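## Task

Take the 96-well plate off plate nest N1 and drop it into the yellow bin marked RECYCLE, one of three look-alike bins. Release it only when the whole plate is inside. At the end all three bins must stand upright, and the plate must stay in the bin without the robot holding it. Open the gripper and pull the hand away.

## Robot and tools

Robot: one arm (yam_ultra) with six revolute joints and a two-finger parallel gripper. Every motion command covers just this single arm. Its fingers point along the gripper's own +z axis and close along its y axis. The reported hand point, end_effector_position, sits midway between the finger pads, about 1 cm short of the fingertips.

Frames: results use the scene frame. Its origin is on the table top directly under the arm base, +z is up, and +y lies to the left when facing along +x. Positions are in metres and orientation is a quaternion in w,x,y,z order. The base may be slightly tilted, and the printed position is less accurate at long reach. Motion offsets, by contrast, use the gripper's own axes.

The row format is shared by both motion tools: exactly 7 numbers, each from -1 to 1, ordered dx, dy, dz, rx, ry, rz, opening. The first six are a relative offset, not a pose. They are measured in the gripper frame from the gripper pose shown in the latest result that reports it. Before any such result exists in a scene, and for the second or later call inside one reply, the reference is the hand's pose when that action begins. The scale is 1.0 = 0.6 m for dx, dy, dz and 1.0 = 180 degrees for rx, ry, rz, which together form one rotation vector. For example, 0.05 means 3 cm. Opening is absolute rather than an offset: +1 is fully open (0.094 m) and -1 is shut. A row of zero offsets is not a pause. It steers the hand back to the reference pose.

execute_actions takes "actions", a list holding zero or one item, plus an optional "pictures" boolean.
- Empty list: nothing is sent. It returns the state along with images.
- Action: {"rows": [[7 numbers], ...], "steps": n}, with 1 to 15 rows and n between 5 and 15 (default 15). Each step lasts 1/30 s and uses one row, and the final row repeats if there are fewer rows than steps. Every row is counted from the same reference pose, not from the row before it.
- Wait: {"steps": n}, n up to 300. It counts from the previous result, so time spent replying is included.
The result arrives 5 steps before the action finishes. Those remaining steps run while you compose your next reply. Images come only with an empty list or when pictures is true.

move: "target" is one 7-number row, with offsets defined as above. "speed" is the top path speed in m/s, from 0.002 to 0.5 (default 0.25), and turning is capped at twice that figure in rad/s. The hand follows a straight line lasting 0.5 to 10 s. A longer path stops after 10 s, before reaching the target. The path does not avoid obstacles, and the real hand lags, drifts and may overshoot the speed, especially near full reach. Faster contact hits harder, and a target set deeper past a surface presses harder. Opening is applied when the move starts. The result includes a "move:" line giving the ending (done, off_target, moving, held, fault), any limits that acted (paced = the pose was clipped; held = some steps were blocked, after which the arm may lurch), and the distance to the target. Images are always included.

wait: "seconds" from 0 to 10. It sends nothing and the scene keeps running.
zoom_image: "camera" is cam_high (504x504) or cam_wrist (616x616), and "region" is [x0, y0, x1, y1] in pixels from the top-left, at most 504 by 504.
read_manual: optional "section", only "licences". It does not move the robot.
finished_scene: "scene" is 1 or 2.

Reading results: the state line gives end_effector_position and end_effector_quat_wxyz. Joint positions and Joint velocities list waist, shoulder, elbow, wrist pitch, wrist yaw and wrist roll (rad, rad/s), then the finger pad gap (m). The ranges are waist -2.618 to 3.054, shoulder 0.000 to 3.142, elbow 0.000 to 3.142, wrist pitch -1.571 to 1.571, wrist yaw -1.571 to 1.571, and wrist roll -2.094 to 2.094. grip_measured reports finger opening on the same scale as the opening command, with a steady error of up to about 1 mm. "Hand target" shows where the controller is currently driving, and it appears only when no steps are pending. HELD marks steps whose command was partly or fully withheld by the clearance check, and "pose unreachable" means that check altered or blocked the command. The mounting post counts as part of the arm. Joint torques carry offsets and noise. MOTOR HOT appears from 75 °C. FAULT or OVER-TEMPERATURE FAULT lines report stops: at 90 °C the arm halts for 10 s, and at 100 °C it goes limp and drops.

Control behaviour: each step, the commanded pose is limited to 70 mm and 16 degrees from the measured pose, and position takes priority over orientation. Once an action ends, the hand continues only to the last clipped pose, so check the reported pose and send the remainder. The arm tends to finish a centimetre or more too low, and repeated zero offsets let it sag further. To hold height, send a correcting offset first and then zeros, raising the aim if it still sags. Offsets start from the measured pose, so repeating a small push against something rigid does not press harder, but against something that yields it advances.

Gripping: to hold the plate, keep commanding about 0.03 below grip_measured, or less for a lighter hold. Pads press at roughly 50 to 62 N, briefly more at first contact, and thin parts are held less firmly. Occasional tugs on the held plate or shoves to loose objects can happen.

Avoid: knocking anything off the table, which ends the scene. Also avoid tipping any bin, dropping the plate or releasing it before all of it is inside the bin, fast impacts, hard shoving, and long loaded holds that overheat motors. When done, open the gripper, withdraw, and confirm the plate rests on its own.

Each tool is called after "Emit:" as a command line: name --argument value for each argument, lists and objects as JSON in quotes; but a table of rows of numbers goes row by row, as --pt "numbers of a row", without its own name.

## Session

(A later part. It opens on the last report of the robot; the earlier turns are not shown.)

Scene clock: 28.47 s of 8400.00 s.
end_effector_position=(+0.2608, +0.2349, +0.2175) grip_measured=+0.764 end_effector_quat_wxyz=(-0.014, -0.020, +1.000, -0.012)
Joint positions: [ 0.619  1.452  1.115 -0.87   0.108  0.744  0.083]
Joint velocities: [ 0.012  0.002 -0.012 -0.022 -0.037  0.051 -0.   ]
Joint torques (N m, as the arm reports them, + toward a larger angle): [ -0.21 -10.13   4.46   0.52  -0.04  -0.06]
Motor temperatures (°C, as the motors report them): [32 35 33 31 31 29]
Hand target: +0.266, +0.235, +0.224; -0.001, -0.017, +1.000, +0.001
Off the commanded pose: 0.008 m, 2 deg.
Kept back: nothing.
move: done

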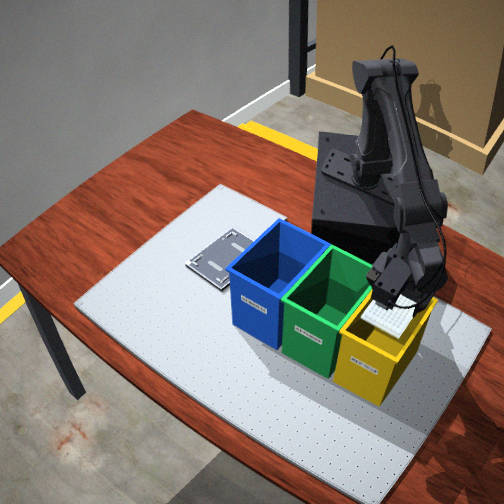

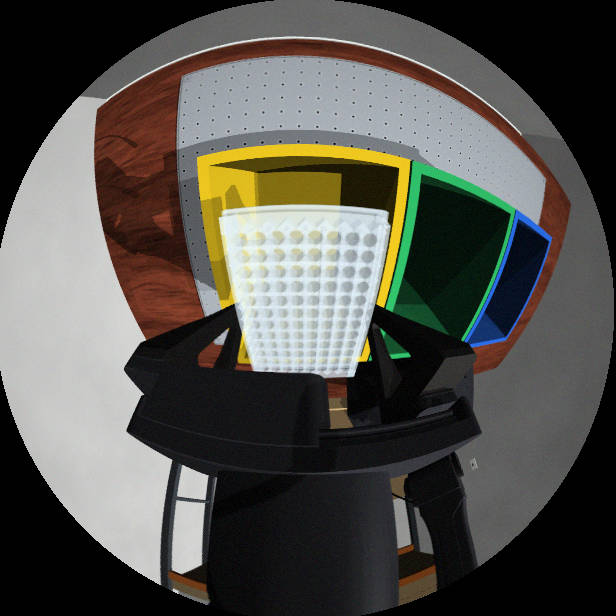

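Emit:
move --target '[-0.0142, 0.0022, 0.0722, -0.0078, -0.0056, 0.002, 0.73]' --speed 0.08

Scene clock: 30.77 s of 8400.00 s.
end_effector_position=(+0.2670, +0.2371, +0.1779) grip_measured=+0.764 end_effector_quat_wxyz=(-0.007, -0.019, +1.000, -0.000)
Joint positions: [ 0.589  1.532  1.044 -0.69   0.09   0.717  0.083]
Joint velocities: [-0.007 -0.002 -0.007 -0.051  0.007  0.022 -0.001]
Joint torques (N m, as the arm reports them, + toward a larger angle): [-0.23 -7.55  4.22  0.59 -0.02 -0.04]
Motor temperatures (°C, as the motors report them): [32 35 33 31 31 29]
Hand target: +0.269, +0.235, +0.174; -0.006, -0.017, +1.000, +0.001
Off the commanded pose: 0.004 m, 0 deg.
Kept back: nothing.
move: done

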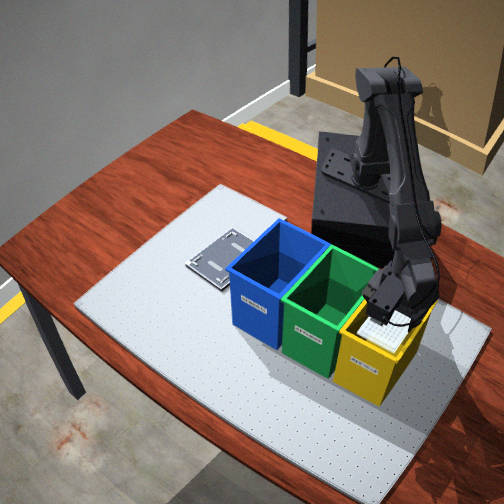

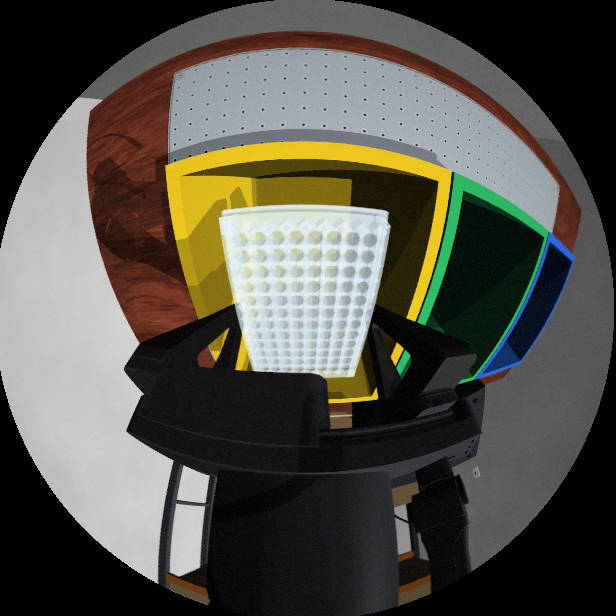

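Emit:
zoom_image --camera "cam_wrist" --region '[144, 120, 464, 420]'

Emit:
zoom_image --camera "cam_high" --region '[330, 260, 450, 380]'

Region (144, 120, 464, 420) of cam_wrist's 616x616 image, scaled by 1.575, with more detail than that image has; it fills the top 472 rows of this view, and the rest is white.

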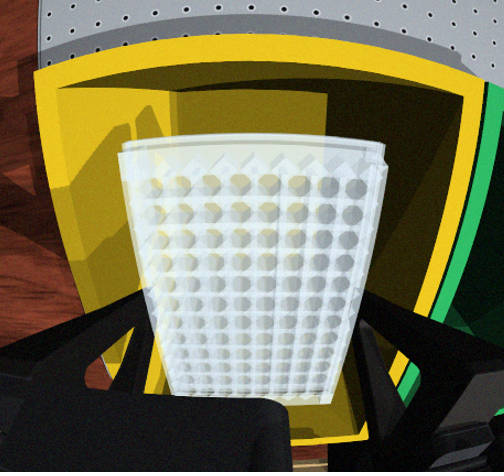

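Region (330, 260, 450, 380) of cam_high's 504x504 image, scaled by 4.200, with more detail than that image has.

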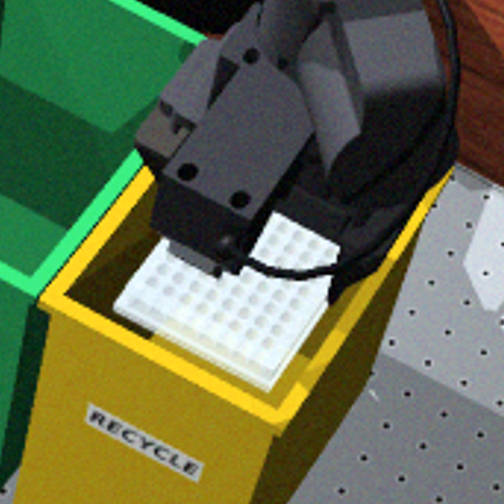

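Emit:
move --target '[0.0, -0.007, 0.015, 0.0, 0.0, 0.002, 0.73]' --speed 0.04

Scene clock: 32.43 s of 8400.00 s.
end_effector_position=(+0.2656, +0.2368, +0.1750) grip_measured=+0.764 end_effector_quat_wxyz=(-0.006, -0.019, +1.000, +0.002)
Joint positions: [ 0.589  1.532  1.03  -0.671  0.088  0.717  0.083]
Joint velocities: [-0.007 -0.002 -0.007  0.037 -0.007 -0.037  0.   ]
Joint torques (N m, as the arm reports them, + toward a larger angle): [-0.59 -6.93  4.12  0.56 -0.05 -0.04]
Motor temperatures (°C, as the motors report them): [32 35 33 31 31 29]
Hand target: +0.267, +0.233, +0.169; -0.007, -0.016, +1.000, -0.000
Off the commanded pose: 0.007 m, 0 deg.
Kept back: nothing.
move: done

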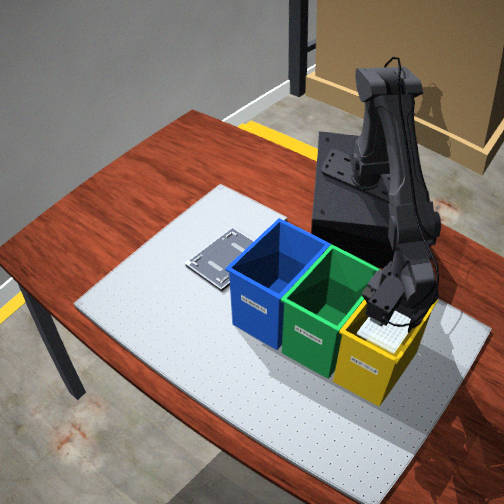

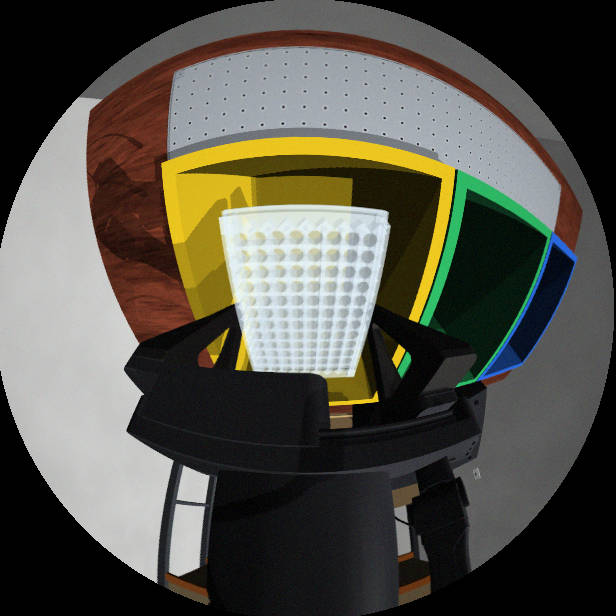

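Emit:
execute_actions --actions '[{"rows": [[0,-0.004,0,0,0,0,0.84]], "steps": 15}]' --pictures true

Scene clock: 32.93 s of 8400.00 s.
end_effector_position=(+0.2659, +0.2370, +0.1750) grip_measured=+0.838 end_effector_quat_wxyz=(-0.006, -0.019, +1.000, +0.002)
Joint positions: [ 0.589  1.532  1.03  -0.67   0.088  0.716  0.086]
Joint velocities: [ 0.007 -0.012  0.007 -0.022 -0.037  0.022 -0.001]
Joint torques (N m, as the arm reports them, + toward a larger angle): [ 0.09 -8.25  4.47  0.41 -0.02 -0.04]
Motor temperatures (°C, as the motors report them): [32 35 33 31 31 29]
Steps of this call (steps 1 to 5: nothing new was sent; steps 6 to 15: the first 10 steps of this action). Readings (end_effector_position):
6: (+0.2659, +0.2370, +0.1750)
7: (+0.2659, +0.2370, +0.1750)
9: (+0.2659, +0.2370, +0.1750)
13: (+0.2659, +0.2370, +0.1750)
15: the state above

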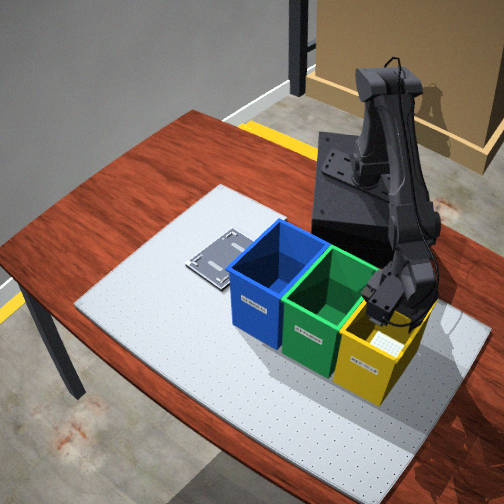

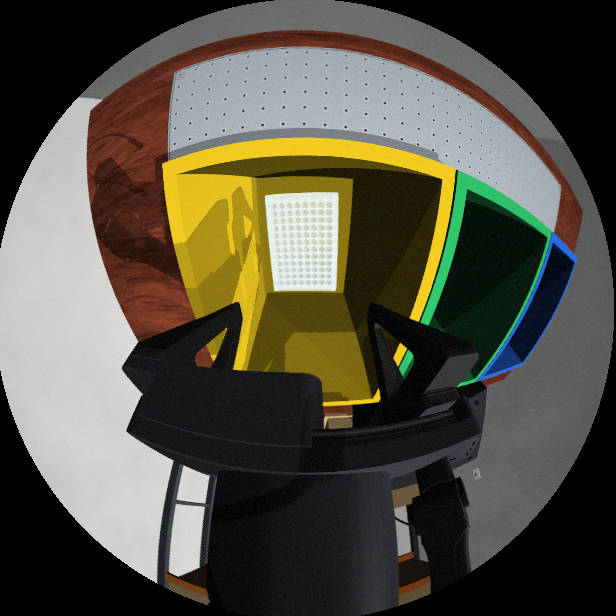

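The plate is resting on the floor of the yellow bin. Next I'll lift the gripper clear.

Emit:
move --target '[0.0, -0.003, -0.2, 0.0, 0.0, 0.0, 0.7]' --speed 0.25

Scene clock: 34.40 s of 8400.00 s.
end_effector_position=(+0.2621, +0.2324, +0.2831) grip_measured=+0.702 end_effector_quat_wxyz=(-0.019, -0.018, +1.000, -0.004)
Joint positions: [ 0.625  1.355  1.274 -1.123  0.092  0.754  0.08 ]
Joint velocities: [-0.002 -0.007 -0.017  0.066 -0.051  0.007  0.002]
Joint torques (N m, as the arm reports them, + toward a larger angle): [ 1.66 -8.39  7.76  0.2   0.18  0.06]
Motor temperatures (°C, as the motors report them): [32 35 33 31 31 29]
Hand target: +0.266, +0.236, +0.294; -0.006, -0.019, +1.000, +0.002
Off your previous action's commanded pose: 0.003 m, 0 deg at its last step (step 5 of this call).
Off the commanded pose: 0.013 m, 2 deg.
Kept back: nothing.
move: off_target

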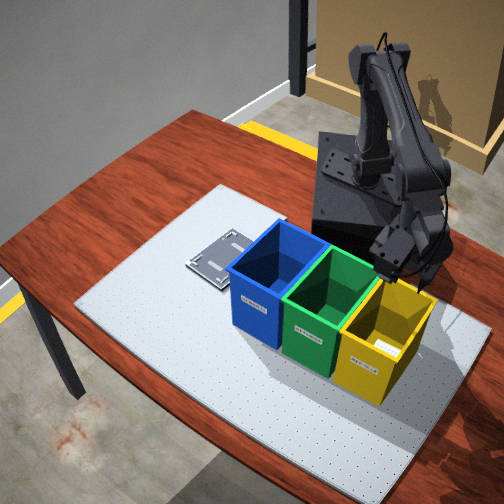

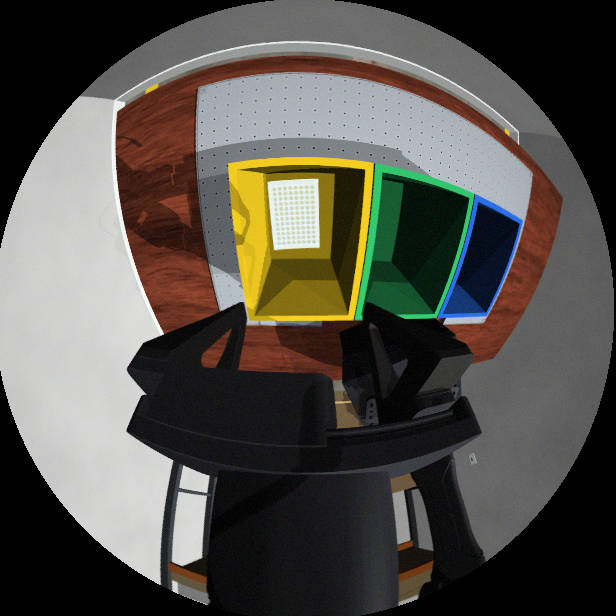

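Emit:
finished_scene --scene 1

The scene is finished: the task was done.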